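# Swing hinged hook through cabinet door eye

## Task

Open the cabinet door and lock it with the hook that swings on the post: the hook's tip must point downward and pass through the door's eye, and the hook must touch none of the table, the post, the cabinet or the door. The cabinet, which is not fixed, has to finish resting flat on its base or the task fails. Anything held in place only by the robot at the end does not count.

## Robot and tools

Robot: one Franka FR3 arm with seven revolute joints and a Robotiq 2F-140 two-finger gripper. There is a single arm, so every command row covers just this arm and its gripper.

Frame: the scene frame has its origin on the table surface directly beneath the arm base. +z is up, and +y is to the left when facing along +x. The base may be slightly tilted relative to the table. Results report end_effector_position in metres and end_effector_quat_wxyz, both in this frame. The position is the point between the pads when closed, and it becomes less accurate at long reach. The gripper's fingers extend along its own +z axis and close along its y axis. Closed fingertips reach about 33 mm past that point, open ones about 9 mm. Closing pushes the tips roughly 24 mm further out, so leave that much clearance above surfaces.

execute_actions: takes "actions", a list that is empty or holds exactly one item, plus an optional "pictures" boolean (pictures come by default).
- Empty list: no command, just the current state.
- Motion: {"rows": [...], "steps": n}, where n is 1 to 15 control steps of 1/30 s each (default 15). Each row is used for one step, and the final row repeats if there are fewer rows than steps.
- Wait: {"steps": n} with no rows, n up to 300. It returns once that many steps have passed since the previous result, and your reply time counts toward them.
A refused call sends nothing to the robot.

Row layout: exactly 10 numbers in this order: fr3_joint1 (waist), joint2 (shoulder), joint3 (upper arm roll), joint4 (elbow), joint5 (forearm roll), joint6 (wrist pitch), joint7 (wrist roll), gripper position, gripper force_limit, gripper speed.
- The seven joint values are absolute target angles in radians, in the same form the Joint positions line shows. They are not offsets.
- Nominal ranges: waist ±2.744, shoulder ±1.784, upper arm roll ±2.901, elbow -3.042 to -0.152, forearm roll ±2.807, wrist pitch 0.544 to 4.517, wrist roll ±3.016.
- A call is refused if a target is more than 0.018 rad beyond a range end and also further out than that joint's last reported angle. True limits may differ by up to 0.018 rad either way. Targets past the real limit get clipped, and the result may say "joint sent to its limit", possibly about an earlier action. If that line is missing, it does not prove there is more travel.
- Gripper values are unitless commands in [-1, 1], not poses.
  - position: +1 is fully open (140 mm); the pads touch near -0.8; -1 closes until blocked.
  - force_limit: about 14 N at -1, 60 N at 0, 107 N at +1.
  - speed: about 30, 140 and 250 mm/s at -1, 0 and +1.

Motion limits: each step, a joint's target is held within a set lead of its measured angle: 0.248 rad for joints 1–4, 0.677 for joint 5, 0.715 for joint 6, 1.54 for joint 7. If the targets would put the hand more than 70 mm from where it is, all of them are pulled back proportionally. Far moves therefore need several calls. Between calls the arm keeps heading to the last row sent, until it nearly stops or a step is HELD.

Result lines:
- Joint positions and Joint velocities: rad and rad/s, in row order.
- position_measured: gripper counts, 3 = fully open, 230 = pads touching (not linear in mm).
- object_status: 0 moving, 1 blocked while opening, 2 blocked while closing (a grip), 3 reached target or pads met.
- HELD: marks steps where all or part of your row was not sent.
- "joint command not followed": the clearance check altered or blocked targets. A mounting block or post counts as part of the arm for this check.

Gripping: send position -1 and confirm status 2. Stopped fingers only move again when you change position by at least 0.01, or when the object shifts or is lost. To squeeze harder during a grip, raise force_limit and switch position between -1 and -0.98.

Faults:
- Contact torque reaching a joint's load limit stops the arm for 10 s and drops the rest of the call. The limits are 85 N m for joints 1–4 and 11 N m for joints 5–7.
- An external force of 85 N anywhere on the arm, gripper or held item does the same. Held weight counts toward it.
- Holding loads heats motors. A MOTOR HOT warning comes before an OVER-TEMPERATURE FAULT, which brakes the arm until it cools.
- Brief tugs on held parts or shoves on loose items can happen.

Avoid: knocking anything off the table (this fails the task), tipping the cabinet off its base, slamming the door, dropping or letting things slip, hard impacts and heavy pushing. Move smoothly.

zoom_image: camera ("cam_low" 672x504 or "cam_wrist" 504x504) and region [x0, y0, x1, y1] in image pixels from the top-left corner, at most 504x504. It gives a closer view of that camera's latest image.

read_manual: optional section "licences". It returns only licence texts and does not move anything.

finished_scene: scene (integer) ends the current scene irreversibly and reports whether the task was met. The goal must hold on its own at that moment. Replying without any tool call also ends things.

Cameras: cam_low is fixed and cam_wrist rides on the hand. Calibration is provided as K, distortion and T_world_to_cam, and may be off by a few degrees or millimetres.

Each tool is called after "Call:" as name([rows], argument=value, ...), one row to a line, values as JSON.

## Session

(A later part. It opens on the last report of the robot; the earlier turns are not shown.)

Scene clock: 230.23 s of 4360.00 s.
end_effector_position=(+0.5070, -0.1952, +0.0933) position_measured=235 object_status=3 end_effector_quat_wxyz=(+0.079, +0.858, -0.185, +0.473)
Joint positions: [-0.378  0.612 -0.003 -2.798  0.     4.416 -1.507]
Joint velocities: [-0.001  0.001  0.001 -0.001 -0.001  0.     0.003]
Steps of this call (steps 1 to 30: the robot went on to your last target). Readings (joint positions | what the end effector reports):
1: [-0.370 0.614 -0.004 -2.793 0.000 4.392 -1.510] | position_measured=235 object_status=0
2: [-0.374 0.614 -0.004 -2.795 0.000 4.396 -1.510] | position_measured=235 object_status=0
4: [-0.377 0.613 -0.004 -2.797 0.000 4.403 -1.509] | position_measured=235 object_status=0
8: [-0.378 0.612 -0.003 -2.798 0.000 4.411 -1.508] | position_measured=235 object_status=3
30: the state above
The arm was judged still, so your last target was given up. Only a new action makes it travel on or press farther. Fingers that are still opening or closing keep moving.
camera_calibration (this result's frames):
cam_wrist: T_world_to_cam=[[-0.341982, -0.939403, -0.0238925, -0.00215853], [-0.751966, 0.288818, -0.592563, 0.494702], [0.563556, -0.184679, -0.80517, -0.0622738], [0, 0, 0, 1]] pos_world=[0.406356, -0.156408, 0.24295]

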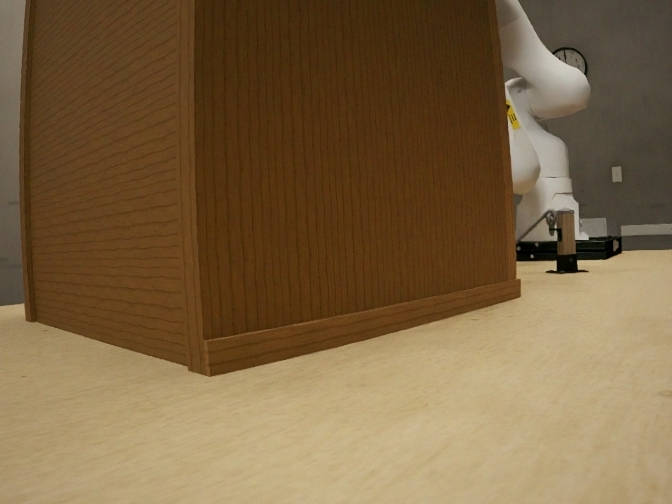

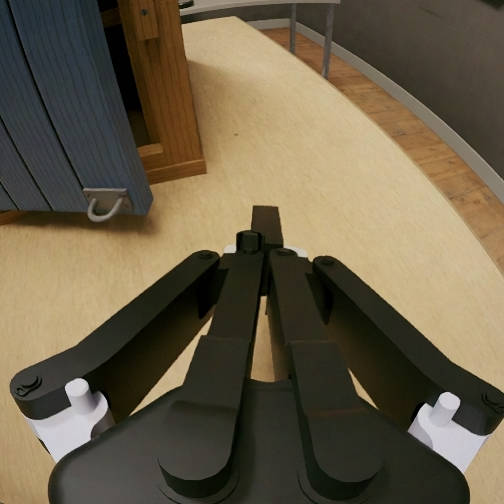

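Call:
execute_actions([
  {"rows":[[-0.36,0.62,0,-2.76,0,4.36,-1.57,-1,0,1],[-0.34,0.625,0,-2.72,0,4.32,-1.57,-1,0,1],[-0.32,0.63,0,-2.68,0,4.28,-1.57,-1,0,1],[-0.31,0.635,0,-2.64,0,4.25,-1.57,-1,0,1],[-0.3,0.645,0,-2.6,0,4.24,-1.57,-1,0,1],[-0.3,0.645,0,-2.58,0,4.225,-1.57,-1,0,1],[-0.3,0.645,0,-2.58,0,4.225,-1.57,-1,0,1],[-0.3,0.645,0,-2.58,0,4.225,-1.57,-1,0,1],[-0.29,0.645,0,-2.58,0,4.225,-1.57,-1,0,1],[-0.28,0.645,0,-2.58,0,4.225,-1.57,-1,0,1],[-0.27,0.645,0,-2.58,0,4.225,-1.57,-1,0,1],[-0.26,0.645,0,-2.58,0,4.225,-1.57,-1,0,1],[-0.25,0.645,0,-2.58,0,4.225,-1.57,-1,0,1]]},
])

Scene clock: 238.90 s of 4360.00 s.
end_effector_position=(+0.6046, -0.1520, +0.0905) position_measured=235 object_status=3 end_effector_quat_wxyz=(+0.060, +0.868, -0.113, +0.480)
Joint positions: [-0.26   0.643  0.    -2.582  0.     4.243 -1.552]
Joint velocities: [ 0.148  0.012  0.011  0.007 -0.001 -0.09  -0.039]
Steps of this call (steps 1 to 90: nothing new was sent; then 5.17 s passed at rest; steps 91 to 105: all 15 steps of this action). Readings (joint positions | what the end effector reports):
91: [-0.376 0.614 -0.003 -2.792 0.000 4.410 -1.511] | position_measured=235 object_status=3
92: [-0.368 0.618 -0.003 -2.774 0.000 4.395 -1.517] | position_measured=235 object_status=3
94: [-0.343 0.627 -0.004 -2.717 0.000 4.355 -1.526] | position_measured=235 object_status=3
98: [-0.307 0.638 -0.000 -2.607 0.000 4.287 -1.539] | position_measured=235 object_status=3
105: the state above
camera_calibration (this result's frames):
cam_wrist: T_world_to_cam=[[-0.202406, -0.979223, 0.0123861, -0.0219713], [-0.78496, 0.154663, -0.599931, 0.554216], [0.585551, -0.131152, -0.799956, -0.117256], [0, 0, 0, 1]] pos_world=[0.499249, -0.12261, 0.238964]

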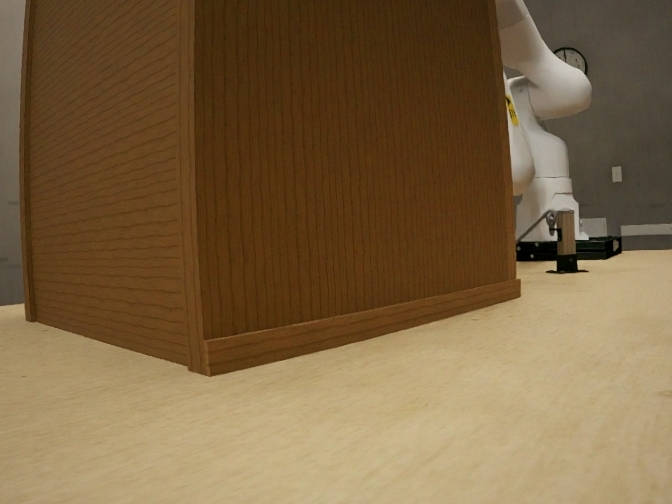

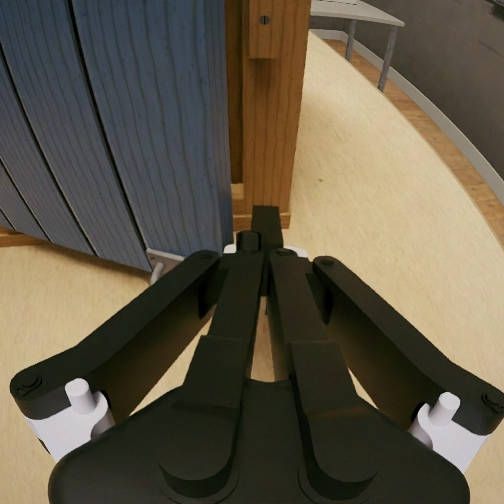

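Call:
execute_actions([
  {"rows":[[-0.3,0.64,0,-2.6,0,4.24,-1.57,-1,0,1],[-0.36,0.62,0,-2.62,0,4.24,-1.57,-1,0,1],[-0.42,0.58,0,-2.64,0,4.2,-1.57,-1,0,1],[-0.45,0.5,0,-2.6,0,4.1,-1.57,-1,0,1],[-0.45,0.4,0,-2.55,0,3.9,-1.57,-1,0,1],[-0.45,0.3,0,-2.5,0,3.7,-1.57,-1,0,1],[-0.45,0.2,0,-2.4,0,3.5,-1.57,-1,0,1],[-0.45,0,0,-2.2,0,3.0,-1.57,-1,0,1]]},
], pictures=false)

Call:
execute_actions([
  {"steps":30},
], pictures=false)

Call:
execute_actions([
  {"rows":[[-0.45,0,0,-1.5,0,1.55,-1.57,-1,0,1]]},
], pictures=false)

Call:
execute_actions([
  {"steps":60},
], pictures=false)

Call:
execute_actions([
  {"rows":[[-0.2,0.15,0,-1.17,0,1.45,-1.57,-1,0,1],[-0.2,0.15,0,-1.17,0,1.45,-1.57,-1,0,1],[-0.2,0.15,0,-1.17,0,1.45,-1.57,-1,0,1],[-0.2,0.15,0,-1.17,0,1.45,-1.57,-1,0,1],[-0.2,0.15,0,-1.17,0,1.45,-1.57,-1,0,1],[-0.2,0.15,0,-1.17,0,1.45,-1.57,-1,0,1],[-0.2,0.15,0,-1.17,0,1.45,-1.57,-1,0,1],[-0.2,0.15,0,-1.17,0,1.45,-1.57,-1,0,1],[-0.2,0.15,0,-1.17,0,1.45,-1.57,-1,0,1],[-0.2,0.15,0,-1.17,0,1.45,-1.57,-1,0,1],[-0.157,0.33,0,-1.173,0,1.506,-1.57,-1,0,1]]},
], pictures=false)

Call:
execute_actions([
  {"steps":30},
])

Scene clock: 258.40 s of 4360.00 s.
end_effector_position=(+0.6997, -0.3192, +0.4005) position_measured=235 object_status=3 end_effector_quat_wxyz=(+0.111, +0.846, -0.186, +0.487)
Joint positions: [-0.446  0.077 -0.001 -2.229 -0.001  3.358 -1.564]
Joint velocities: [-0.056 -1.554  0.001  0.742  0.001 -2.022  0.001]
Steps of this call (steps 1 to 30: the robot went on to your last target; steps 31 to 90: nothing new was sent; then 16.00 s passed at rest; steps 91 to 105: all 15 steps of this action). Readings (joint positions | what the end effector reports):
91: [-0.259 0.642 0.004 -2.585 -0.000 4.229 -1.564] | position_measured=235 object_status=3
92: [-0.279 0.638 0.009 -2.594 -0.002 4.230 -1.564] | position_measured=235 object_status=3
94: [-0.337 0.614 0.009 -2.611 -0.002 4.214 -1.564] | position_measured=235 object_status=3
98: [-0.410 0.458 0.000 -2.519 -0.001 3.983 -1.564] | position_measured=235 object_status=3
105: the state above

Scene clock: 259.40 s of 4360.00 s.
end_effector_position=(+0.6670, -0.3063, +0.3682) position_measured=235 object_status=3 end_effector_quat_wxyz=(+0.089, +0.900, -0.200, +0.378)
Joint positions: [-0.448  0.001 -0.001 -2.2   -0.001  3.004 -1.564]
Joint velocities: [-0.     0.    -0.002 -0.001 -0.001 -0.006  0.   ]
Steps of this call (steps 1 to 30: the robot went on to your last target). Readings (joint positions | what the end effector reports):
1: [-0.447 0.033 -0.001 -2.208 -0.001 3.298 -1.564] | position_measured=235 object_status=3
2: [-0.448 0.005 -0.001 -2.195 -0.001 3.249 -1.564] | position_measured=235 object_status=3
4: [-0.448 -0.016 -0.001 -2.187 -0.001 3.185 -1.564] | position_measured=235 object_status=3
8: [-0.448 -0.007 -0.001 -2.195 -0.001 3.090 -1.564] | position_measured=235 object_status=3
30: the state above

Scene clock: 259.90 s of 4360.00 s.
end_effector_position=(+0.5959, -0.2715, +0.5062) position_measured=235 object_status=3 end_effector_quat_wxyz=(+0.042, +0.962, -0.216, +0.162)
Joint positions: [-0.448 -0.006 -0.    -1.557 -0.001  1.891 -1.564]
Joint velocities: [ 0.001 -0.036 -0.001  0.491  0.001 -1.334  0.001]
Steps of this call (steps 1 to 15: all 15 steps of this action). Readings (joint positions | what the end effector reports):
1: [-0.448 0.010 -0.000 -2.155 -0.001 2.905 -1.564] | position_measured=235 object_status=3
2: [-0.448 0.018 -0.000 -2.090 -0.001 2.792 -1.564] | position_measured=235 object_status=3
4: [-0.448 0.017 -0.000 -1.972 -0.001 2.597 -1.564] | position_measured=235 object_status=3
8: [-0.448 0.006 -0.000 -1.775 -0.001 2.288 -1.564] | position_measured=235 object_status=3
15: the state above

Scene clock: 261.90 s of 4360.00 s.
end_effector_position=(+0.5159, -0.2346, +0.4825) position_measured=235 object_status=3 end_effector_quat_wxyz=(+0.012, +0.975, -0.220, +0.022)
Joint positions: [-0.448 -0.001 -0.    -1.502 -0.001  1.553 -1.564]
Joint velocities: [ 0.    -0.    -0.    -0.001 -0.     0.    -0.   ]
Steps of this call (steps 1 to 45: the robot went on to your last target; steps 46 to 60: nothing new was sent). Readings (joint positions | what the end effector reports):
1: [-0.448 -0.007 -0.000 -1.541 -0.001 1.846 -1.564] | position_measured=235 object_status=3
2: [-0.448 -0.007 -0.000 -1.529 -0.001 1.803 -1.564] | position_measured=235 object_status=3
4: [-0.448 -0.007 -0.000 -1.513 -0.001 1.725 -1.564] | position_measured=235 object_status=3
8: [-0.448 -0.004 -0.000 -1.503 -0.001 1.630 -1.564] | position_measured=235 object_status=3
60: the state above
The arm was judged still, so your last target was given up. Only a new action makes it travel on or press farther. Fingers that are still opening or closing keep moving.

Scene clock: 262.40 s of 4360.00 s.
end_effector_position=(+0.6346, -0.0931, +0.4821) position_measured=235 object_status=3 end_effector_quat_wxyz=(+0.007, +0.996, -0.080, +0.032)
Joint positions: [-0.17   0.252  0.005 -1.167 -0.     1.494 -1.564]
Joint velocities: [ 0.154  0.892 -0.01  -0.026 -0.001  0.071  0.001]
Steps of this call (steps 1 to 15: all 15 steps of this action). Readings (joint positions | what the end effector reports):
1: [-0.430 0.014 -0.012 -1.474 -0.002 1.544 -1.564] | position_measured=235 object_status=3
2: [-0.404 0.034 -0.017 -1.437 -0.003 1.537 -1.564] | position_measured=235 object_status=3
4: [-0.347 0.073 -0.016 -1.363 -0.003 1.523 -1.564] | position_measured=235 object_status=3
8: [-0.239 0.131 -0.004 -1.224 -0.002 1.491 -1.564] | position_measured=235 object_status=3
15: the state above

Scene clock: 263.40 s of 4360.00 s.
end_effector_position=(+0.6432, -0.0887, +0.4297) position_measured=235 object_status=3 end_effector_quat_wxyz=(+0.005, +0.997, -0.075, -0.005)
Joint positions: [-0.158  0.33   0.003 -1.174 -0.     1.503 -1.564]
Joint velocities: [ 0.     0.    -0.     0.001  0.001 -0.001  0.002]
Steps of this call (steps 1 to 30: the robot went on to your last target). Readings (joint positions | what the end effector reports):
1: [-0.166 0.280 0.005 -1.169 -0.000 1.495 -1.564] | position_measured=235 object_status=3
2: [-0.163 0.304 0.005 -1.173 -0.000 1.496 -1.564] | position_measured=235 object_status=3
4: [-0.159 0.335 0.005 -1.181 -0.000 1.497 -1.564] | position_measured=235 object_status=3
8: [-0.158 0.342 0.003 -1.180 -0.000 1.499 -1.564] | position_measured=235 object_status=3
30: the state above
The arm was judged still, so your last target was given up. Only a new action makes it travel on or press farther. Fingers that are still opening or closing keep moving.
camera_calibration (this result's frames):
cam_wrist: T_world_to_cam=[[-0.107719, -0.993819, -0.0268308, -0.00180561], [-0.925774, 0.0904328, 0.367103, 0.447545], [-0.362408, 0.0643833, -0.929793, 0.822685], [0, 0, 0, 1]] pos_world=[0.712279, -0.0952344, 0.600583]

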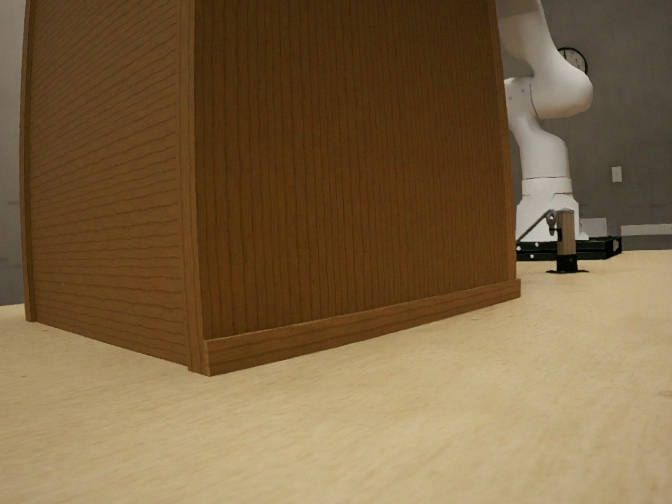

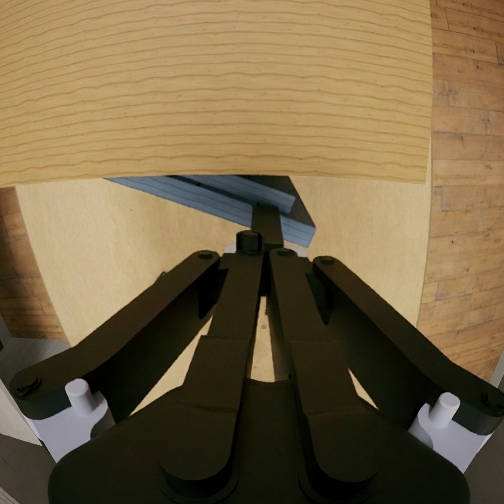

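Call:
execute_actions([
  {"rows":[[-0.2,0.2736,0,-1.282,0,1.559,0.2,-0.3,-0.5,0]]},
], pictures=false)

Call:
execute_actions([
  {"steps":45},
])

Scene clock: 275.23 s of 4360.00 s.
end_effector_position=(+0.6278, -0.1158, +0.4195) position_measured=167 object_status=0 end_effector_quat_wxyz=(+0.008, +0.697, -0.717, -0.002)
Joint positions: [-0.201  0.275 -0.001 -1.28   0.     1.553 -0.16 ]
Joint velocities: [ 0.001 -0.001  0.001 -0.003  0.001  0.017  1.172]
Steps of this call (steps 1 to 90: nothing new was sent; then 8.33 s passed at rest; steps 91 to 105: all 15 steps of this action). Readings (joint positions | what the end effector reports):
91: [-0.163 0.316 0.006 -1.200 0.000 1.513 -1.433] | position_measured=235 object_status=0
92: [-0.171 0.302 0.006 -1.228 0.000 1.520 -1.276] | position_measured=234 object_status=0
94: [-0.186 0.287 0.004 -1.258 0.000 1.531 -0.988] | position_measured=214 object_status=0
98: [-0.200 0.278 -0.001 -1.276 0.000 1.544 -0.569] | position_measured=184 object_status=0
105: the state above

Scene clock: 276.73 s of 4360.00 s.
end_effector_position=(+0.6287, -0.1160, +0.4196) position_measured=167 object_status=3 end_effector_quat_wxyz=(-0.007, -0.561, +0.828, -0.001)
Joint positions: [-0.201  0.275 -0.001 -1.281  0.     1.556  0.191]
Joint velocities: [-0.    -0.     0.     0.001  0.001 -0.     0.008]
Steps of this call (steps 1 to 45: the robot went on to your last target). Readings (joint positions | what the end effector reports):
1: [-0.201 0.275 -0.001 -1.280 0.000 1.553 -0.124] | position_measured=167 object_status=3
2: [-0.201 0.275 -0.001 -1.280 0.000 1.554 -0.091] | position_measured=167 object_status=3
4: [-0.201 0.275 -0.001 -1.280 0.000 1.554 -0.035] | position_measured=167 object_status=3
8: [-0.201 0.275 -0.001 -1.280 0.000 1.555 0.046] | position_measured=167 object_status=3
45: the state above
camera_calibration (this result's frames):
cam_wrist: T_world_to_cam=[[-0.943309, 0.330632, -0.0291805, 0.649183], [0.300777, 0.888675, 0.346106, -0.229407], [0.140366, 0.317708, -0.937742, 0.526396], [0, 0, 0, 1]] pos_world=[0.607492, -0.178013, 0.591966]

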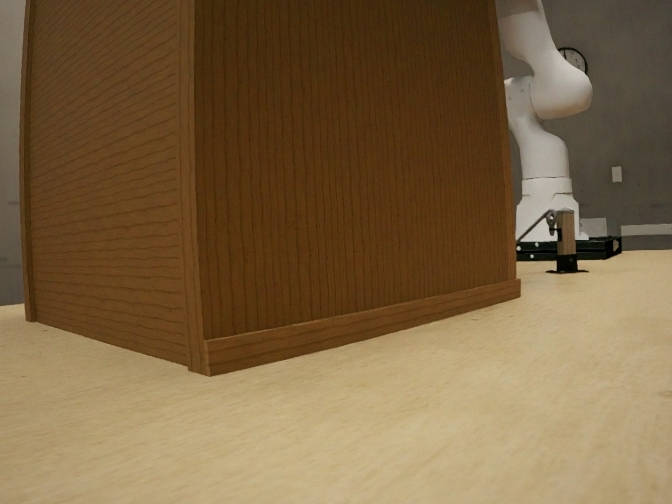

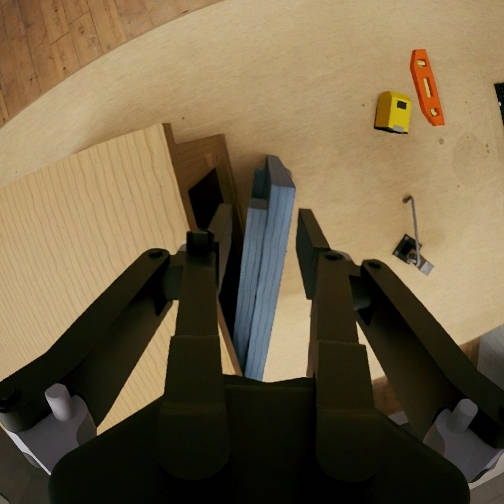

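Call:
execute_actions([
  {"rows":[[-0.213,0.233,0,-1.3385,0,1.575,0.33,-0.3,-0.5,0],[-0.213,0.233,0,-1.3385,0,1.575,0.33,-0.3,-0.5,0],[-0.213,0.233,0,-1.3385,0,1.575,0.33,-0.3,-0.5,0],[-0.213,0.233,0,-1.3385,0,1.59,0.33,-0.3,-0.5,0],[-0.213,0.233,0,-1.3385,0,1.61,0.33,-0.3,-0.5,0],[-0.213,0.229,0,-1.36,0,1.63,0.33,-0.3,-0.5,0],[-0.213,0.225,0,-1.385,0,1.65,0.33,-0.3,-0.5,0],[-0.213,0.221,0,-1.41,0,1.67,0.33,-0.3,-0.5,0],[-0.213,0.217,0,-1.435,0,1.69,0.33,-0.3,-0.5,0],[-0.213,0.213,0,-1.46,0,1.71,0.33,-0.3,-0.5,0],[-0.213,0.209,0,-1.49,0,1.727,0.33,-0.3,-0.5,0],[-0.213,0.2056,0,-1.518,0,1.727,0.33,-0.3,-0.5,0]]},
], pictures=false)

Call:
execute_actions([
  {"steps":25},
])

Scene clock: 285.70 s of 4360.00 s.
end_effector_position=(+0.6104, -0.1194, +0.3665) position_measured=167 object_status=3 end_effector_quat_wxyz=(-0.016, -0.511, +0.859, +0.007)
Joint positions: [-0.211  0.211 -0.    -1.502  0.     1.69   0.298]
Joint velocities: [-0.     0.039 -0.001 -0.254 -0.001  0.183  0.083]
Steps of this call (steps 1 to 15: the robot went on to your last target; steps 16 to 90: nothing new was sent; then 5.47 s passed at rest; steps 91 to 105: all 15 steps of this action). Readings (joint positions | what the end effector reports):
91: [-0.202 0.267 -0.000 -1.295 0.000 1.559 0.205] | position_measured=167 object_status=3
92: [-0.204 0.258 -0.000 -1.310 0.000 1.561 0.217] | position_measured=167 object_status=3
94: [-0.208 0.245 -0.000 -1.326 0.000 1.566 0.238] | position_measured=167 object_status=3
98: [-0.211 0.225 -0.000 -1.365 0.000 1.607 0.268] | position_measured=167 object_status=3
105: the state above

Scene clock: 286.53 s of 4360.00 s.
end_effector_position=(+0.6168, -0.1207, +0.3653) position_measured=167 object_status=3 end_effector_quat_wxyz=(-0.007, -0.501, +0.865, -0.001)
Joint positions: [-0.211  0.207 -0.    -1.517  0.     1.723  0.322]
Joint velocities: [ 0.    -0.     0.     0.     0.001  0.001  0.006]
Steps of this call (steps 1 to 25: the robot went on to your last target). Readings (joint positions | what the end effector reports):
1: [-0.211 0.212 -0.000 -1.509 0.000 1.695 0.301] | position_measured=167 object_status=3
2: [-0.211 0.212 -0.000 -1.513 0.000 1.700 0.303] | position_measured=167 object_status=3
4: [-0.211 0.212 -0.000 -1.516 0.000 1.707 0.307] | position_measured=167 object_status=3
8: [-0.211 0.208 -0.000 -1.516 0.000 1.716 0.313] | position_measured=167 object_status=3
25: the state above
camera_calibration (this result's frames):
cam_wrist: T_world_to_cam=[[-0.887503, 0.459763, -0.0309194, 0.619772], [0.42215, 0.838127, 0.345444, -0.283588], [0.184737, 0.29353, -0.93793, 0.448395], [0, 0, 0, 1]] pos_world=[0.586931, -0.178883, 0.53769]

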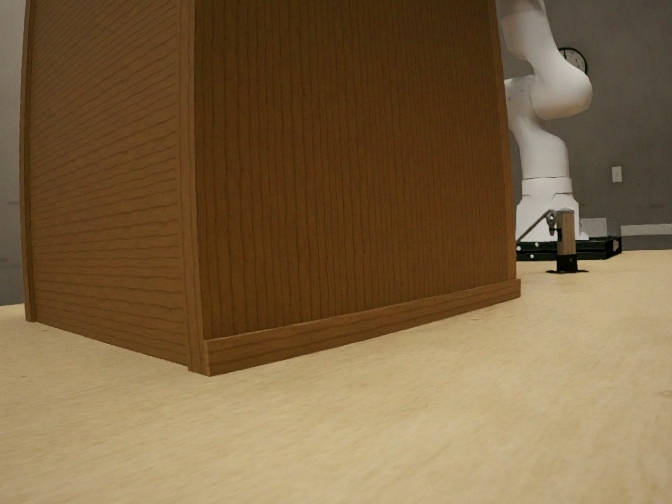

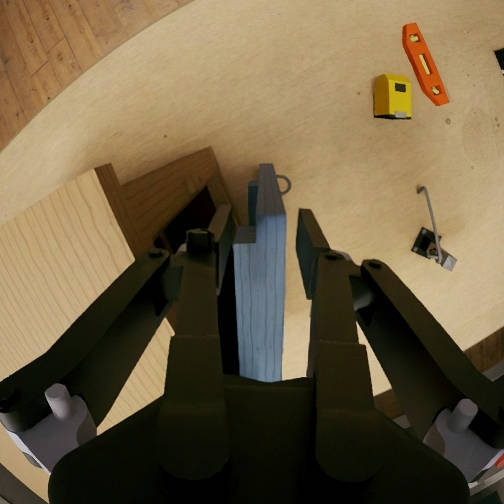

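Call:
execute_actions([
  {"rows":[[-0.211,0.195,0,-1.535,0,1.735,0.36,-0.3,-0.5,0],[-0.209,0.184,0,-1.551,0,1.741,0.38,-0.3,-0.5,0],[-0.206,0.173,0,-1.568,0,1.747,0.4,-0.3,-0.5,0],[-0.204,0.162,0,-1.584,0,1.753,0.42,-0.3,-0.5,0],[-0.202,0.151,0,-1.601,0,1.759,0.44,-0.3,-0.5,0],[-0.2,0.14,0,-1.618,0,1.765,0.455,-0.3,-0.5,0],[-0.197,0.129,0,-1.634,0,1.771,0.47,-0.3,-0.5,0],[-0.195,0.118,0,-1.651,0,1.777,0.485,-0.3,-0.5,0],[-0.193,0.107,0,-1.667,0,1.783,0.5,-0.3,-0.5,0],[-0.19,0.096,0,-1.684,0,1.789,0.515,-0.3,-0.5,0],[-0.188,0.085,0,-1.7,0,1.795,0.53,-0.3,-0.5,0],[-0.185,0.074,0,-1.717,0,1.8,0.545,-0.3,-0.5,0],[-0.182,0.063,0,-1.734,0,1.805,0.56,-0.3,-0.5,0],[-0.18,0.052,0,-1.75,0,1.81,0.573,-0.3,-0.5,0],[-0.177,0.041,0,-1.767,0,1.811,0.573,-0.3,-0.5,0]]},
], pictures=false)

Call:
execute_actions([
  {"steps":20},
])

Scene clock: 300.97 s of 4360.00 s.
end_effector_position=(+0.5762, -0.0971, +0.3543) position_measured=167 object_status=3 end_effector_quat_wxyz=(-0.010, -0.449, +0.894, +0.001)
Joint positions: [-0.185  0.066 -0.    -1.728 -0.     1.787  0.467]
Joint velocities: [ 0.077 -0.321  0.    -0.473 -0.001  0.113  0.331]
Steps of this call (steps 1 to 15: the robot went on to your last target; steps 16 to 90: nothing new was sent; then 10.93 s passed at rest; steps 91 to 105: all 15 steps of this action). Readings (joint positions | what the end effector reports):
91: [-0.211 0.205 -0.000 -1.521 0.000 1.725 0.326] | position_measured=167 object_status=3
92: [-0.211 0.200 -0.000 -1.529 0.000 1.728 0.331] | position_measured=167 object_status=3
94: [-0.210 0.185 -0.000 -1.554 0.000 1.734 0.344] | position_measured=167 object_status=3
98: [-0.203 0.144 -0.000 -1.614 -0.000 1.751 0.384] | position_measured=167 object_status=3
105: the state above

Scene clock: 301.63 s of 4360.00 s.
end_effector_position=(+0.5716, -0.0928, +0.3520) position_measured=167 object_status=3 end_effector_quat_wxyz=(-0.007, -0.412, +0.911, -0.002)
Joint positions: [-0.179  0.043 -0.    -1.765 -0.     1.807  0.555]
Joint velocities: [-0.     0.    -0.     0.001  0.     0.003  0.037]
Steps of this call (steps 1 to 20: the robot went on to your last target). Readings (joint positions | what the end effector reports):
1: [-0.183 0.058 -0.000 -1.741 -0.000 1.790 0.477] | position_measured=167 object_status=3
2: [-0.181 0.052 -0.000 -1.749 -0.000 1.793 0.487] | position_measured=167 object_status=3
4: [-0.179 0.046 -0.000 -1.758 -0.000 1.797 0.502] | position_measured=167 object_status=3
8: [-0.179 0.043 -0.000 -1.764 -0.000 1.803 0.525] | position_measured=167 object_status=3
20: the state above
camera_calibration (this result's frames):
cam_wrist: T_world_to_cam=[[-0.777657, 0.627828, -0.0328886, 0.519885], [0.580948, 0.737617, 0.344124, -0.382909], [0.24031, 0.248504, -0.938348, 0.400378], [0, 0, 0, 1]] pos_world=[0.530527, -0.143454, 0.52456]

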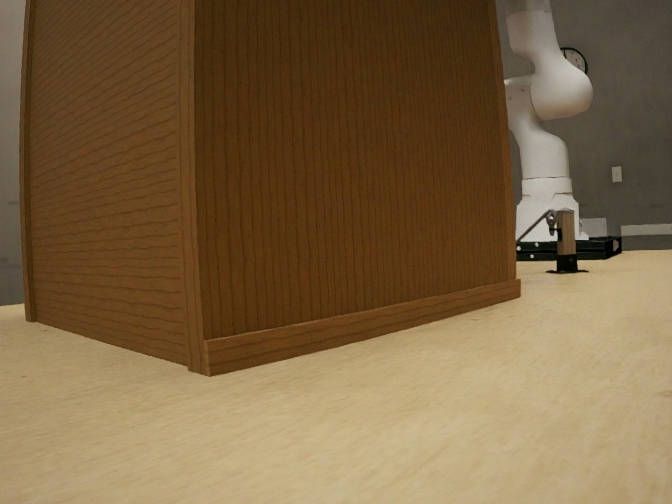

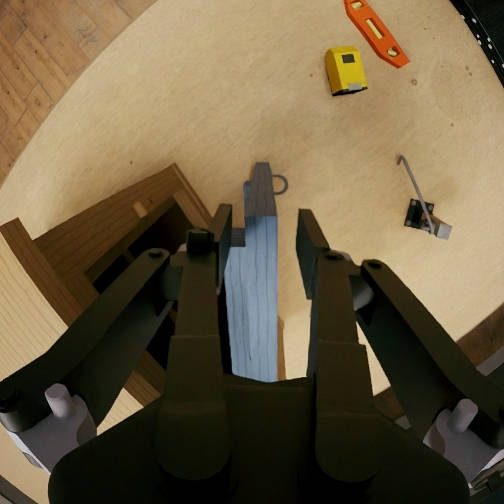

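Working. Continue.

Call:
execute_actions([
  {"rows":[[-0.173,0.032,0,-1.778,0,1.813,0.62,-0.3,-0.5,0],[-0.169,0.023,0,-1.789,0,1.815,0.64,-0.3,-0.5,0],[-0.166,0.013,0,-1.8,0,1.817,0.66,-0.3,-0.5,0],[-0.162,0.004,0,-1.811,0,1.819,0.68,-0.3,-0.5,0],[-0.158,-0.005,0,-1.821,0,1.821,0.7,-0.3,-0.5,0],[-0.154,-0.014,0,-1.832,0,1.823,0.72,-0.3,-0.5,0],[-0.15,-0.023,0,-1.843,0,1.825,0.74,-0.3,-0.5,0],[-0.146,-0.032,0,-1.854,0,1.827,0.76,-0.3,-0.5,0],[-0.142,-0.042,0,-1.865,0,1.829,0.78,-0.3,-0.5,0],[-0.138,-0.051,0,-1.876,0,1.831,0.8,-0.3,-0.5,0],[-0.134,-0.06,0,-1.887,0,1.833,0.82,-0.3,-0.5,0],[-0.13,-0.069,0,-1.897,0,1.835,0.84,-0.3,-0.5,0],[-0.126,-0.078,0,-1.908,0,1.836,0.86,-0.3,-0.5,0],[-0.122,-0.087,0,-1.919,0,1.836,0.88,-0.3,-0.5,0],[-0.118,-0.0965,0,-1.93,0,1.836,0.9,-0.3,-0.5,0]]},
], pictures=false)

Call:
execute_actions([
  {"rows":[[-0.113,-0.103,0,-1.937,0,1.838,0.92,-0.3,-0.5,0],[-0.108,-0.11,0,-1.945,0,1.839,0.94,-0.3,-0.5,0],[-0.103,-0.117,0,-1.952,0,1.84,0.96,-0.3,-0.5,0],[-0.098,-0.123,0,-1.959,0,1.84,0.98,-0.3,-0.5,0],[-0.093,-0.13,0,-1.966,0,1.841,1.0,-0.3,-0.5,0],[-0.088,-0.136,0,-1.973,0,1.842,1.02,-0.3,-0.5,0],[-0.083,-0.143,0,-1.98,0,1.842,1.04,-0.3,-0.5,0],[-0.078,-0.149,0,-1.987,0,1.843,1.06,-0.3,-0.5,0],[-0.073,-0.155,0,-1.994,0,1.844,1.08,-0.3,-0.5,0],[-0.068,-0.161,0,-2.001,0,1.845,1.1,-0.3,-0.5,0],[-0.063,-0.167,0,-2.008,0,1.845,1.11,-0.3,-0.5,0],[-0.058,-0.173,0,-2.014,0,1.845,1.11,-0.3,-0.5,0],[-0.053,-0.179,0,-2.021,0,1.845,1.11,-0.3,-0.5,0],[-0.048,-0.185,0,-2.028,0,1.845,1.11,-0.3,-0.5,0],[-0.042,-0.1916,0,-2.034,0,1.845,1.11,-0.3,-0.5,0]]},
], pictures=false)

Call:
execute_actions([
  {"steps":30},
])

Scene clock: 316.50 s of 4360.00 s.
end_effector_position=(+0.5359, -0.0623, +0.3510) position_measured=167 object_status=3 end_effector_quat_wxyz=(-0.011, -0.344, +0.939, -0.001)
Joint positions: [-0.132 -0.074 -0.001 -1.906 -0.002  1.824  0.747]
Joint velocities: [ 0.128 -0.272 -0.    -0.306  0.     0.024  0.488]
Steps of this call (steps 1 to 30: the robot went on to your last target; steps 31 to 90: nothing new was sent; then 11.37 s passed at rest; steps 91 to 105: all 15 steps of this action). Readings (joint positions | what the end effector reports):
91: [-0.179 0.041 -0.000 -1.768 -0.000 1.808 0.571] | position_measured=167 object_status=3
92: [-0.177 0.037 -0.000 -1.774 -0.000 1.809 0.577] | position_measured=167 object_status=3
94: [-0.172 0.024 -0.000 -1.790 -0.000 1.811 0.593] | position_measured=167 object_status=3
98: [-0.159 -0.010 -0.001 -1.831 -0.001 1.815 0.640] | position_measured=167 object_status=3
105: the state above

Scene clock: 317.00 s of 4360.00 s.
end_effector_position=(+0.5042, -0.0235, +0.3504) position_measured=167 object_status=3 end_effector_quat_wxyz=(-0.013, -0.256, +0.967, -0.002)
Joint positions: [-0.061 -0.176 -0.003 -2.02  -0.003  1.831  1.004]
Joint velocities: [ 0.156 -0.184  0.002 -0.193  0.    -0.001  0.339]
Steps of this call (steps 1 to 15: all 15 steps of this action). Readings (joint positions | what the end effector reports):
1: [-0.128 -0.082 -0.001 -1.916 -0.002 1.825 0.764] | position_measured=167 object_status=3
2: [-0.123 -0.090 -0.001 -1.925 -0.002 1.826 0.782] | position_measured=167 object_status=3
4: [-0.114 -0.105 -0.001 -1.942 -0.002 1.827 0.817] | position_measured=167 object_status=3
8: [-0.096 -0.132 -0.002 -1.972 -0.003 1.828 0.891] | position_measured=167 object_status=3
15: the state above

Scene clock: 318.00 s of 4360.00 s.
end_effector_position=(+0.5009, -0.0162, +0.3503) position_measured=167 object_status=3 end_effector_quat_wxyz=(-0.012, -0.215, +0.977, -0.003)
Joint positions: [-0.046 -0.189 -0.003 -2.035 -0.003  1.834  1.102]
Joint velocities: [-0.    -0.001 -0.001 -0.001  0.     0.     0.011]
Steps of this call (steps 1 to 30: the robot went on to your last target). Readings (joint positions | what the end effector reports):
1: [-0.056 -0.181 -0.003 -2.026 -0.003 1.831 1.015] | position_measured=167 object_status=3
2: [-0.053 -0.185 -0.003 -2.029 -0.003 1.831 1.024] | position_measured=167 object_status=3
4: [-0.049 -0.188 -0.003 -2.033 -0.003 1.831 1.041] | position_measured=167 object_status=3
8: [-0.047 -0.189 -0.003 -2.034 -0.003 1.832 1.064] | position_measured=167 object_status=3
30: the state above
camera_calibration (this result's frames):
cam_wrist: T_world_to_cam=[[-0.458924, 0.887725, -0.0365138, 0.262616], [0.831492, 0.443608, 0.334413, -0.524651], [0.313065, 0.123109, -0.941719, 0.359393], [0, 0, 0, 1]] pos_world=[0.444251, -0.044636, 0.523486]

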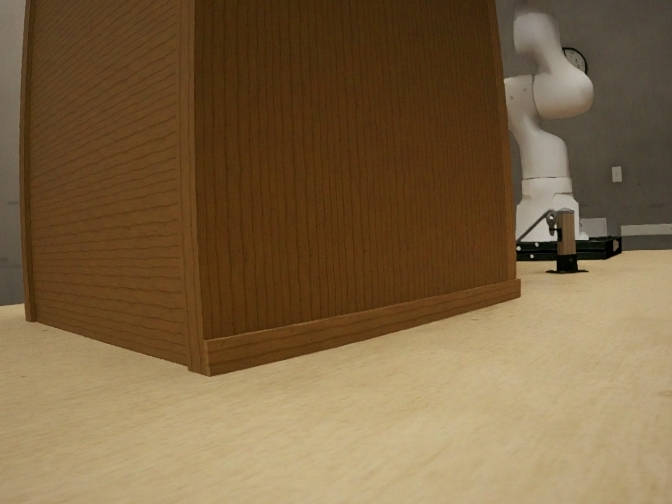

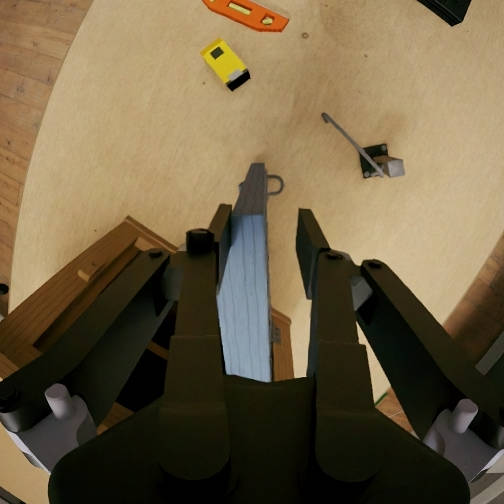

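Call:
execute_actions([
  {"rows":[[-0.038,-0.195,0,-2.038,0,1.845,1.14,-0.3,-0.5,0],[-0.034,-0.198,0,-2.041,0,1.845,1.16,-0.3,-0.5,0],[-0.03,-0.202,0,-2.045,0,1.845,1.18,-0.3,-0.5,0],[-0.026,-0.205,0,-2.048,0,1.845,1.2,-0.3,-0.5,0],[-0.022,-0.208,0,-2.051,0,1.845,1.22,-0.3,-0.5,0],[-0.018,-0.211,0,-2.055,0,1.845,1.24,-0.3,-0.5,0],[-0.014,-0.215,0,-2.058,0,1.845,1.26,-0.3,-0.5,0],[-0.01,-0.218,0,-2.061,0,1.845,1.28,-0.3,-0.5,0],[-0.006,-0.221,0,-2.065,0,1.845,1.29,-0.3,-0.5,0],[-0.002,-0.225,0,-2.068,0,1.845,1.29,-0.3,-0.5,0],[0.002,-0.228,0,-2.071,0,1.845,1.29,-0.3,-0.5,0],[0.006,-0.231,0,-2.075,0,1.845,1.29,-0.3,-0.5,0],[0.01,-0.234,0,-2.078,0,1.845,1.29,-0.3,-0.5,0],[0.015,-0.2374,0,-2.081,0,1.847,1.29,-0.3,-0.5,0]]},
], pictures=false)

Call:
execute_actions([
  {"steps":30},
])

Scene clock: 333.07 s of 4360.00 s.
end_effector_position=(+0.4872, +0.0083, +0.3500) position_measured=167 object_status=3 end_effector_quat_wxyz=(-0.012, -0.175, +0.984, -0.004)
Joint positions: [ 0.003 -0.231 -0.003 -2.078 -0.003  1.835  1.232]
Joint velocities: [ 0.099 -0.069  0.001 -0.07  -0.002 -0.009  0.183]
Steps of this call (steps 1 to 15: the robot went on to your last target; steps 16 to 90: nothing new was sent; then 11.57 s passed at rest; steps 91 to 105: all 15 steps of this action). Readings (joint positions | what the end effector reports):
91: [-0.046 -0.190 -0.003 -2.036 -0.003 1.835 1.108] | position_measured=167 object_status=3
92: [-0.044 -0.191 -0.003 -2.037 -0.003 1.835 1.113] | position_measured=167 object_status=3
94: [-0.039 -0.196 -0.003 -2.042 -0.003 1.835 1.126] | position_measured=167 object_status=3
98: [-0.025 -0.209 -0.003 -2.055 -0.003 1.835 1.169] | position_measured=167 object_status=3
105: the state above

Scene clock: 334.07 s of 4360.00 s.
end_effector_position=(+0.4860, +0.0121, +0.3500) position_measured=167 object_status=3 end_effector_quat_wxyz=(-0.012, -0.154, +0.988, -0.004)
Joint positions: [ 0.011 -0.235 -0.003 -2.082 -0.003  1.835  1.283]
Joint velocities: [ 0.    -0.    -0.001 -0.001  0.    -0.     0.006]
Steps of this call (steps 1 to 30: the robot went on to your last target). Readings (joint positions | what the end effector reports):
1: [0.006 -0.233 -0.003 -2.080 -0.003 1.835 1.238] | position_measured=167 object_status=3
2: [0.008 -0.234 -0.003 -2.081 -0.003 1.835 1.243] | position_measured=167 object_status=3
4: [0.009 -0.235 -0.003 -2.082 -0.003 1.835 1.252] | position_measured=167 object_status=3
8: [0.010 -0.235 -0.003 -2.082 -0.003 1.835 1.264] | position_measured=167 object_status=3
30: the state above
The arm was judged still, so your last target was given up. Only a new action makes it travel on or press farther. Fingers that are still opening or closing keep moving.
camera_calibration (this result's frames):
cam_wrist: T_world_to_cam=[[-0.345298, 0.937647, -0.0398327, 0.175997], [0.879895, 0.338209, 0.333764, -0.546701], [0.326425, 0.0801996, -0.941815, 0.354382], [0, 0, 0, 1]] pos_world=[0.426133, -0.00854536, 0.523242]

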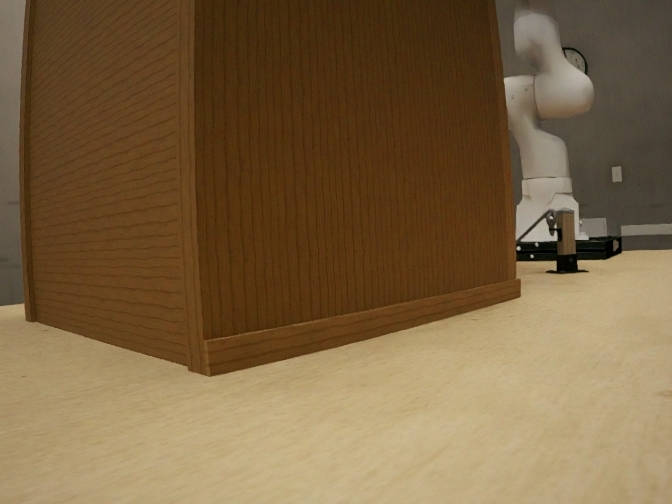

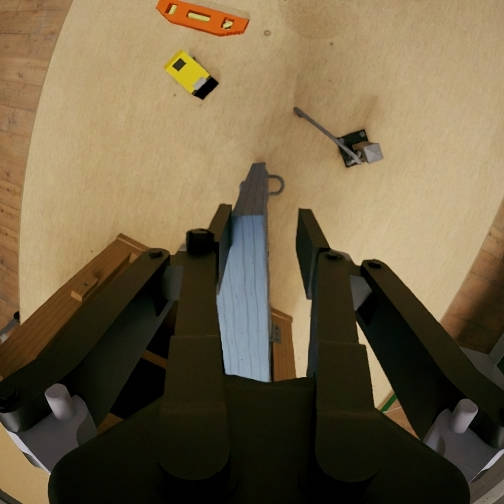

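Call:
execute_actions([
  {"rows":[[-0.005,-0.2374,0,-2.081,0,1.847,1.27,-0.3,-0.5,0]]},
], pictures=false)

Call:
execute_actions([
  {"steps":45},
])

Scene clock: 338.23 s of 4360.00 s.
end_effector_position=(+0.4885, +0.0064, +0.3510) position_measured=167 object_status=3 end_effector_quat_wxyz=(-0.008, -0.150, +0.989, -0.004)
Joint positions: [-0.003 -0.236 -0.001 -2.082 -0.002  1.843  1.278]
Joint velocities: [-0.    -0.001 -0.    -0.001  0.001  0.003 -0.004]
Steps of this call (steps 1 to 100: nothing new was sent; then 0.33 s passed at rest; steps 101 to 115: all 15 steps of this action). Readings (joint positions | what the end effector reports):
101: [0.009 -0.235 -0.001 -2.082 -0.003 1.836 1.285] | position_measured=167 object_status=3
102: [0.006 -0.235 -0.001 -2.082 -0.003 1.837 1.284] | position_measured=167 object_status=3
104: [0.000 -0.235 -0.001 -2.082 -0.003 1.839 1.282] | position_measured=167 object_status=3
108: [-0.003 -0.236 -0.001 -2.082 -0.003 1.842 1.280] | position_measured=167 object_status=3
115: the state above

Scene clock: 339.73 s of 4360.00 s.
end_effector_position=(+0.4887, +0.0063, +0.3511) position_measured=167 object_status=3 end_effector_quat_wxyz=(-0.008, -0.151, +0.988, -0.004)
Joint positions: [-0.003 -0.236 -0.001 -2.082 -0.002  1.843  1.276]
Joint velocities: [-0.001  0.    -0.     0.001 -0.001  0.001 -0.   ]
Steps of this call (steps 1 to 15: the robot went on to your last target; steps 16 to 45: nothing new was sent). Readings (joint positions | what the end effector reports):
1: [-0.003 -0.236 -0.001 -2.082 -0.002 1.843 1.278] | position_measured=167 object_status=3
2: [-0.003 -0.236 -0.001 -2.082 -0.002 1.843 1.278] | position_measured=167 object_status=3
4: [-0.003 -0.236 -0.001 -2.082 -0.002 1.843 1.278] | position_measured=167 object_status=3
8: [-0.003 -0.236 -0.001 -2.082 -0.002 1.843 1.277] | position_measured=167 object_status=3
45: the state above
The arm was judged still, so your last target was given up. Only a new action makes it travel on or press farther. Fingers that are still opening or closing keep moving.
camera_calibration (this result's frames):
cam_wrist: T_world_to_cam=[[-0.339536, 0.939648, -0.0421462, 0.180338], [0.878874, 0.332902, 0.341698, -0.549706], [0.335106, 0.0789777, -0.938864, 0.349681], [0, 0, 0, 1]] pos_world=[0.427173, -0.0140735, 0.523737]

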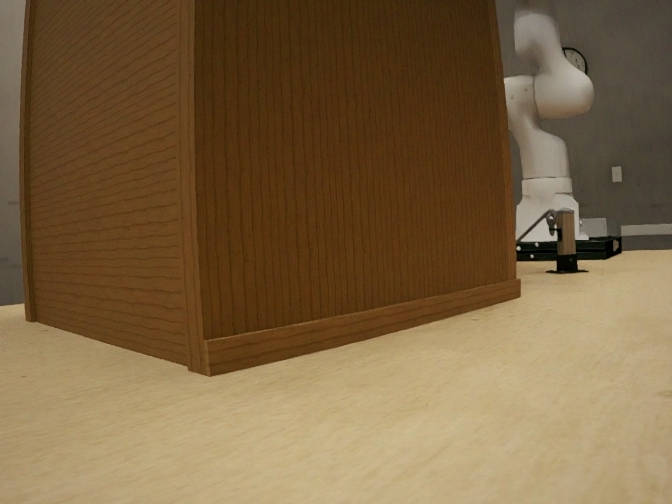

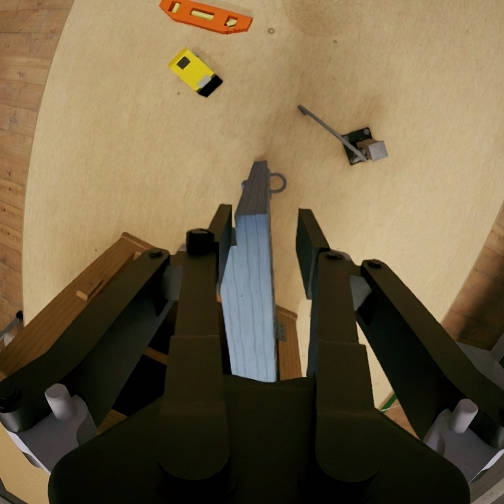

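Call:
execute_actions([
  {"rows":[[-0.005,-0.235,0,-2.05,0,1.81,1.27,-0.3,-1,0],[-0.005,-0.232,0,-2.02,0,1.78,1.27,-0.3,-1,0],[-0.005,-0.228,0,-1.99,0,1.75,1.27,-0.3,-1,0],[-0.005,-0.224,0,-1.96,0,1.73,1.27,-0.3,-1,0],[-0.005,-0.22,0,-1.93,0,1.71,1.27,-0.3,-1,0],[-0.005,-0.215,0,-1.9,0,1.69,1.27,-0.3,-1,0]]},
], pictures=false)

Call:
execute_actions([
  {"rows":[[0.156,-0.5,0,-2.2,0,1.7,2.98,-0.1,-1,0]]},
], pictures=false)

Call:
execute_actions([
  {"steps":30},
], pictures=false)

Call:
execute_actions([
  {"rows":[[0.156,-0.47,0,-2.28,0,1.85,2.98,-0.1,-1,0],[0.156,-0.45,0,-2.36,0,1.95,2.98,-0.1,-1,0],[0.156,-0.42,0,-2.44,0,2.05,2.98,-0.1,-1,0],[0.156,-0.4,0,-2.5,0,2.15,2.98,-0.1,-1,0],[0.156,-0.37,0,-2.56,0,2.25,2.98,-0.1,-1,0],[0.156,-0.335,0,-2.637,0,2.305,2.98,-0.1,-1,0]]},
], pictures=false)

Call:
execute_actions([
  {"steps":30},
])

Scene clock: 359.87 s of 4360.00 s.
end_effector_position=(+0.5025, +0.0070, +0.4173) position_measured=167 object_status=3 end_effector_quat_wxyz=(+0.006, -0.151, +0.988, -0.006)
Joint positions: [-0.003 -0.218 -0.001 -1.902 -0.002  1.707  1.276]
Joint velocities: [ 0.     0.025  0.    -0.    -0.001 -0.084 -0.001]
Steps of this call (steps 1 to 90: nothing new was sent; then 16.63 s passed at rest; steps 91 to 105: all 15 steps of this action). Readings (joint positions | what the end effector reports):
91: [-0.003 -0.234 -0.001 -2.077 -0.002 1.838 1.276] | position_measured=167 object_status=3
92: [-0.003 -0.231 -0.001 -2.064 -0.002 1.828 1.276] | position_measured=167 object_status=3
94: [-0.003 -0.225 -0.001 -2.020 -0.002 1.800 1.276] | position_measured=167 object_status=3
98: [-0.003 -0.221 -0.001 -1.926 -0.002 1.746 1.276] | position_measured=167 object_status=3
105: the state above

Scene clock: 360.37 s of 4360.00 s.
end_effector_position=(+0.4002, +0.0707, +0.4006) position_measured=141 object_status=3 end_effector_quat_wxyz=(-0.000, +0.414, +0.910, -0.006)
Joint positions: [ 0.154 -0.499  0.003 -2.197 -0.001  1.703  2.594]
Joint velocities: [-0.     0.002 -0.007 -0.018 -0.001 -0.     1.256]
Steps of this call (steps 1 to 15: all 15 steps of this action). Readings (joint positions | what the end effector reports):
1: [0.014 -0.243 -0.010 -1.939 -0.002 1.711 1.357] | position_measured=167 object_status=0
2: [0.037 -0.286 -0.013 -1.992 -0.003 1.709 1.456] | position_measured=161 object_status=0
4: [0.091 -0.382 -0.009 -2.090 -0.002 1.707 1.706] | position_measured=146 object_status=0
8: [0.149 -0.488 0.006 -2.175 -0.001 1.703 2.156] | position_measured=141 object_status=0
15: the state above

Scene clock: 361.37 s of 4360.00 s.
end_effector_position=(+0.3999, +0.0705, +0.4001) position_measured=141 object_status=3 end_effector_quat_wxyz=(+0.000, +0.573, +0.820, -0.006)
Joint positions: [ 0.154 -0.499  0.003 -2.199 -0.001  1.703  2.959]
Joint velocities: [ 0.    -0.001 -0.001  0.     0.    -0.001  0.047]
Steps of this call (steps 1 to 30: the robot went on to your last target). Readings (joint positions | what the end effector reports):
1: [0.154 -0.499 0.003 -2.198 -0.001 1.703 2.633] | position_measured=141 object_status=3
2: [0.154 -0.499 0.003 -2.198 -0.001 1.703 2.669] | position_measured=141 object_status=3
4: [0.154 -0.499 0.003 -2.198 -0.001 1.703 2.729] | position_measured=141 object_status=3
8: [0.154 -0.499 0.003 -2.198 -0.001 1.703 2.816] | position_measured=141 object_status=3
30: the state above

Scene clock: 361.87 s of 4360.00 s.
end_effector_position=(+0.3729, +0.0642, +0.1738) position_measured=141 object_status=3 end_effector_quat_wxyz=(-0.031, +0.576, +0.816, -0.037)
Joint positions: [ 0.154 -0.329  0.003 -2.635 -0.001  2.221  2.969]
Joint velocities: [ 0.    -0.018 -0.001 -0.029  0.001  0.482  0.015]
Steps of this call (steps 1 to 15: all 15 steps of this action). Readings (joint positions | what the end effector reports):
1: [0.154 -0.500 0.003 -2.212 -0.001 1.726 2.961] | position_measured=141 object_status=3
2: [0.154 -0.498 0.003 -2.243 -0.001 1.763 2.962] | position_measured=141 object_status=3
4: [0.154 -0.473 0.003 -2.321 -0.001 1.835 2.963] | position_measured=141 object_status=3
8: [0.154 -0.399 0.003 -2.487 -0.001 2.000 2.965] | position_measured=141 object_status=3
15: the state above

Scene clock: 362.87 s of 4360.00 s.
end_effector_position=(+0.3990, +0.0688, +0.1809) position_measured=141 object_status=3 end_effector_quat_wxyz=(-0.001, +0.578, +0.816, -0.008)
Joint positions: [ 0.154 -0.333  0.003 -2.636 -0.001  2.301  2.973]
Joint velocities: [ 0.     0.     0.002 -0.    -0.     0.002  0.001]
Steps of this call (steps 1 to 30: the robot went on to your last target). Readings (joint positions | what the end effector reports):
1: [0.154 -0.330 0.003 -2.636 -0.001 2.235 2.970] | position_measured=141 object_status=3
2: [0.154 -0.331 0.003 -2.636 -0.001 2.247 2.970] | position_measured=141 object_status=3
4: [0.154 -0.333 0.003 -2.636 -0.001 2.265 2.971] | position_measured=141 object_status=3
8: [0.154 -0.333 0.003 -2.636 -0.001 2.285 2.972] | position_measured=141 object_status=3
30: the state above
The arm was judged still, so your last target was given up. Only a new action makes it travel on or press farther. Fingers that are still opening or closing keep moving.
camera_calibration (this result's frames):
cam_wrist: T_world_to_cam=[[0.92752, 0.37034, -0.0505572, -0.380848], [0.362559, -0.858533, 0.36259, -0.1494], [0.0908764, -0.354639, -0.930576, 0.340777], [0, 0, 0, 1]] pos_world=[0.376441, 0.133631, 0.352036]

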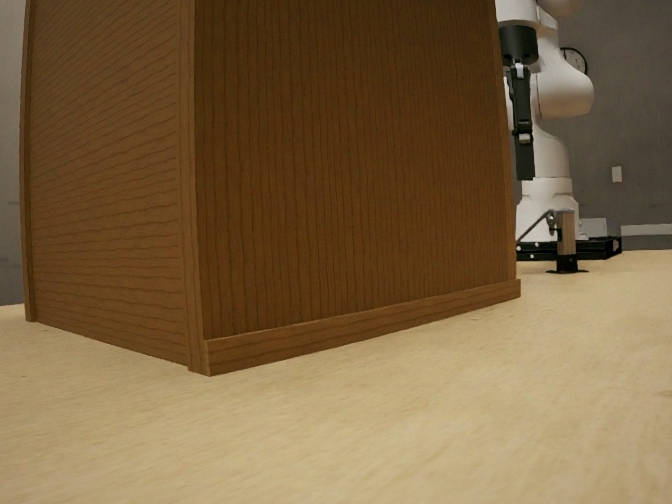

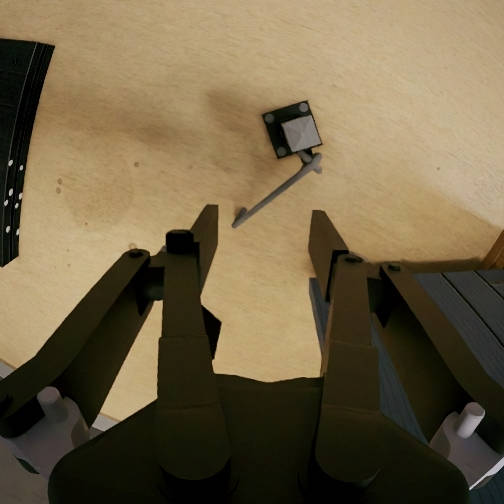

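Call:
execute_actions([
  {"rows":[[0.17,-0.32,0,-2.642,0,2.36,2.98,-0.1,-1,0],[0.17,-0.3,0,-2.65,0,2.39,2.98,-0.1,-1,0],[0.17,-0.28,0,-2.658,0,2.42,2.98,-0.1,-1,0],[0.17,-0.26,0,-2.666,0,2.45,2.98,-0.1,-1,0],[0.17,-0.24,0,-2.673,0,2.48,2.98,-0.1,-1,0],[0.17,-0.22,0,-2.68,0,2.51,2.98,-0.1,-1,0],[0.17,-0.2,0,-2.687,0,2.54,2.98,-0.1,-1,0],[0.17,-0.18,0,-2.694,0,2.56,2.98,-0.1,-1,0],[0.17,-0.16,0,-2.7,0,2.58,2.98,-0.1,-1,0],[0.17,-0.14,0,-2.706,0,2.6,2.98,-0.1,-1,0],[0.17,-0.125,0,-2.71,0,2.607,2.98,-0.1,-1,0],[0.17,-0.1096,0,-2.714,0,2.607,2.98,-0.1,-1,0]]},
], pictures=false)

Call:
execute_actions([
  {"steps":20},
])

Scene clock: 370.17 s of 4360.00 s.
end_effector_position=(+0.3856, +0.0710, +0.0854) position_measured=141 object_status=3 end_effector_quat_wxyz=(-0.014, +0.573, +0.819, -0.020)
Joint positions: [ 0.168 -0.116  0.001 -2.713 -0.001  2.561  2.974]
Joint velocities: [ 0.001  0.149  0.    -0.057 -0.     0.235 -0.002]
Steps of this call (steps 1 to 90: nothing new was sent; then 3.80 s passed at rest; steps 91 to 105: all 15 steps of this action). Readings (joint positions | what the end effector reports):
91: [0.157 -0.332 0.001 -2.636 -0.001 2.310 2.974] | position_measured=141 object_status=3
92: [0.160 -0.327 0.001 -2.638 -0.001 2.323 2.974] | position_measured=141 object_status=3
94: [0.165 -0.302 0.001 -2.646 -0.001 2.359 2.974] | position_measured=141 object_status=3
98: [0.168 -0.226 0.001 -2.675 -0.001 2.448 2.974] | position_measured=141 object_status=3
105: the state above

Scene clock: 370.83 s of 4360.00 s.
end_effector_position=(+0.3962, +0.0730, +0.0860) position_measured=141 object_status=3 end_effector_quat_wxyz=(-0.002, +0.573, +0.819, -0.007)
Joint positions: [ 0.168 -0.111  0.001 -2.714 -0.001  2.602  2.974]
Joint velocities: [ 0.001  0.001  0.    -0.     0.     0.008  0.   ]
Steps of this call (steps 1 to 20: the robot went on to your last target). Readings (joint positions | what the end effector reports):
1: [0.168 -0.113 0.001 -2.714 -0.001 2.568 2.974] | position_measured=141 object_status=3
2: [0.168 -0.111 0.001 -2.714 -0.001 2.574 2.974] | position_measured=141 object_status=3
4: [0.168 -0.111 0.001 -2.714 -0.001 2.584 2.974] | position_measured=141 object_status=3
8: [0.168 -0.111 0.001 -2.714 -0.001 2.595 2.974] | position_measured=141 object_status=3
20: the state above
camera_calibration (this result's frames):
cam_wrist: T_world_to_cam=[[0.922767, 0.381963, -0.0510464, -0.383509], [0.373598, -0.854247, 0.361507, -0.114947], [0.094476, -0.352657, -0.930971, 0.252663], [0, 0, 0, 1]] pos_world=[0.372963, 0.137397, 0.2572]

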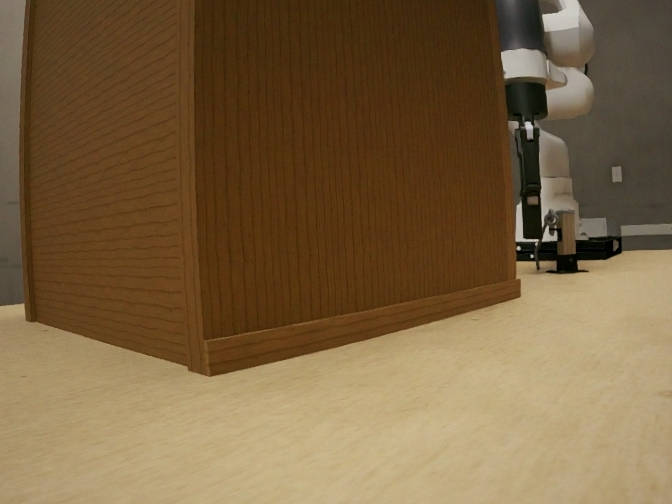

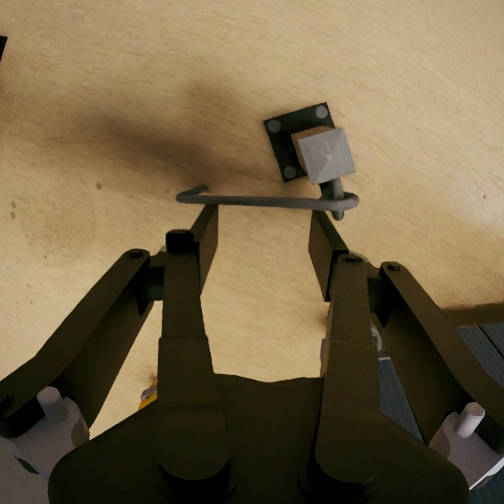

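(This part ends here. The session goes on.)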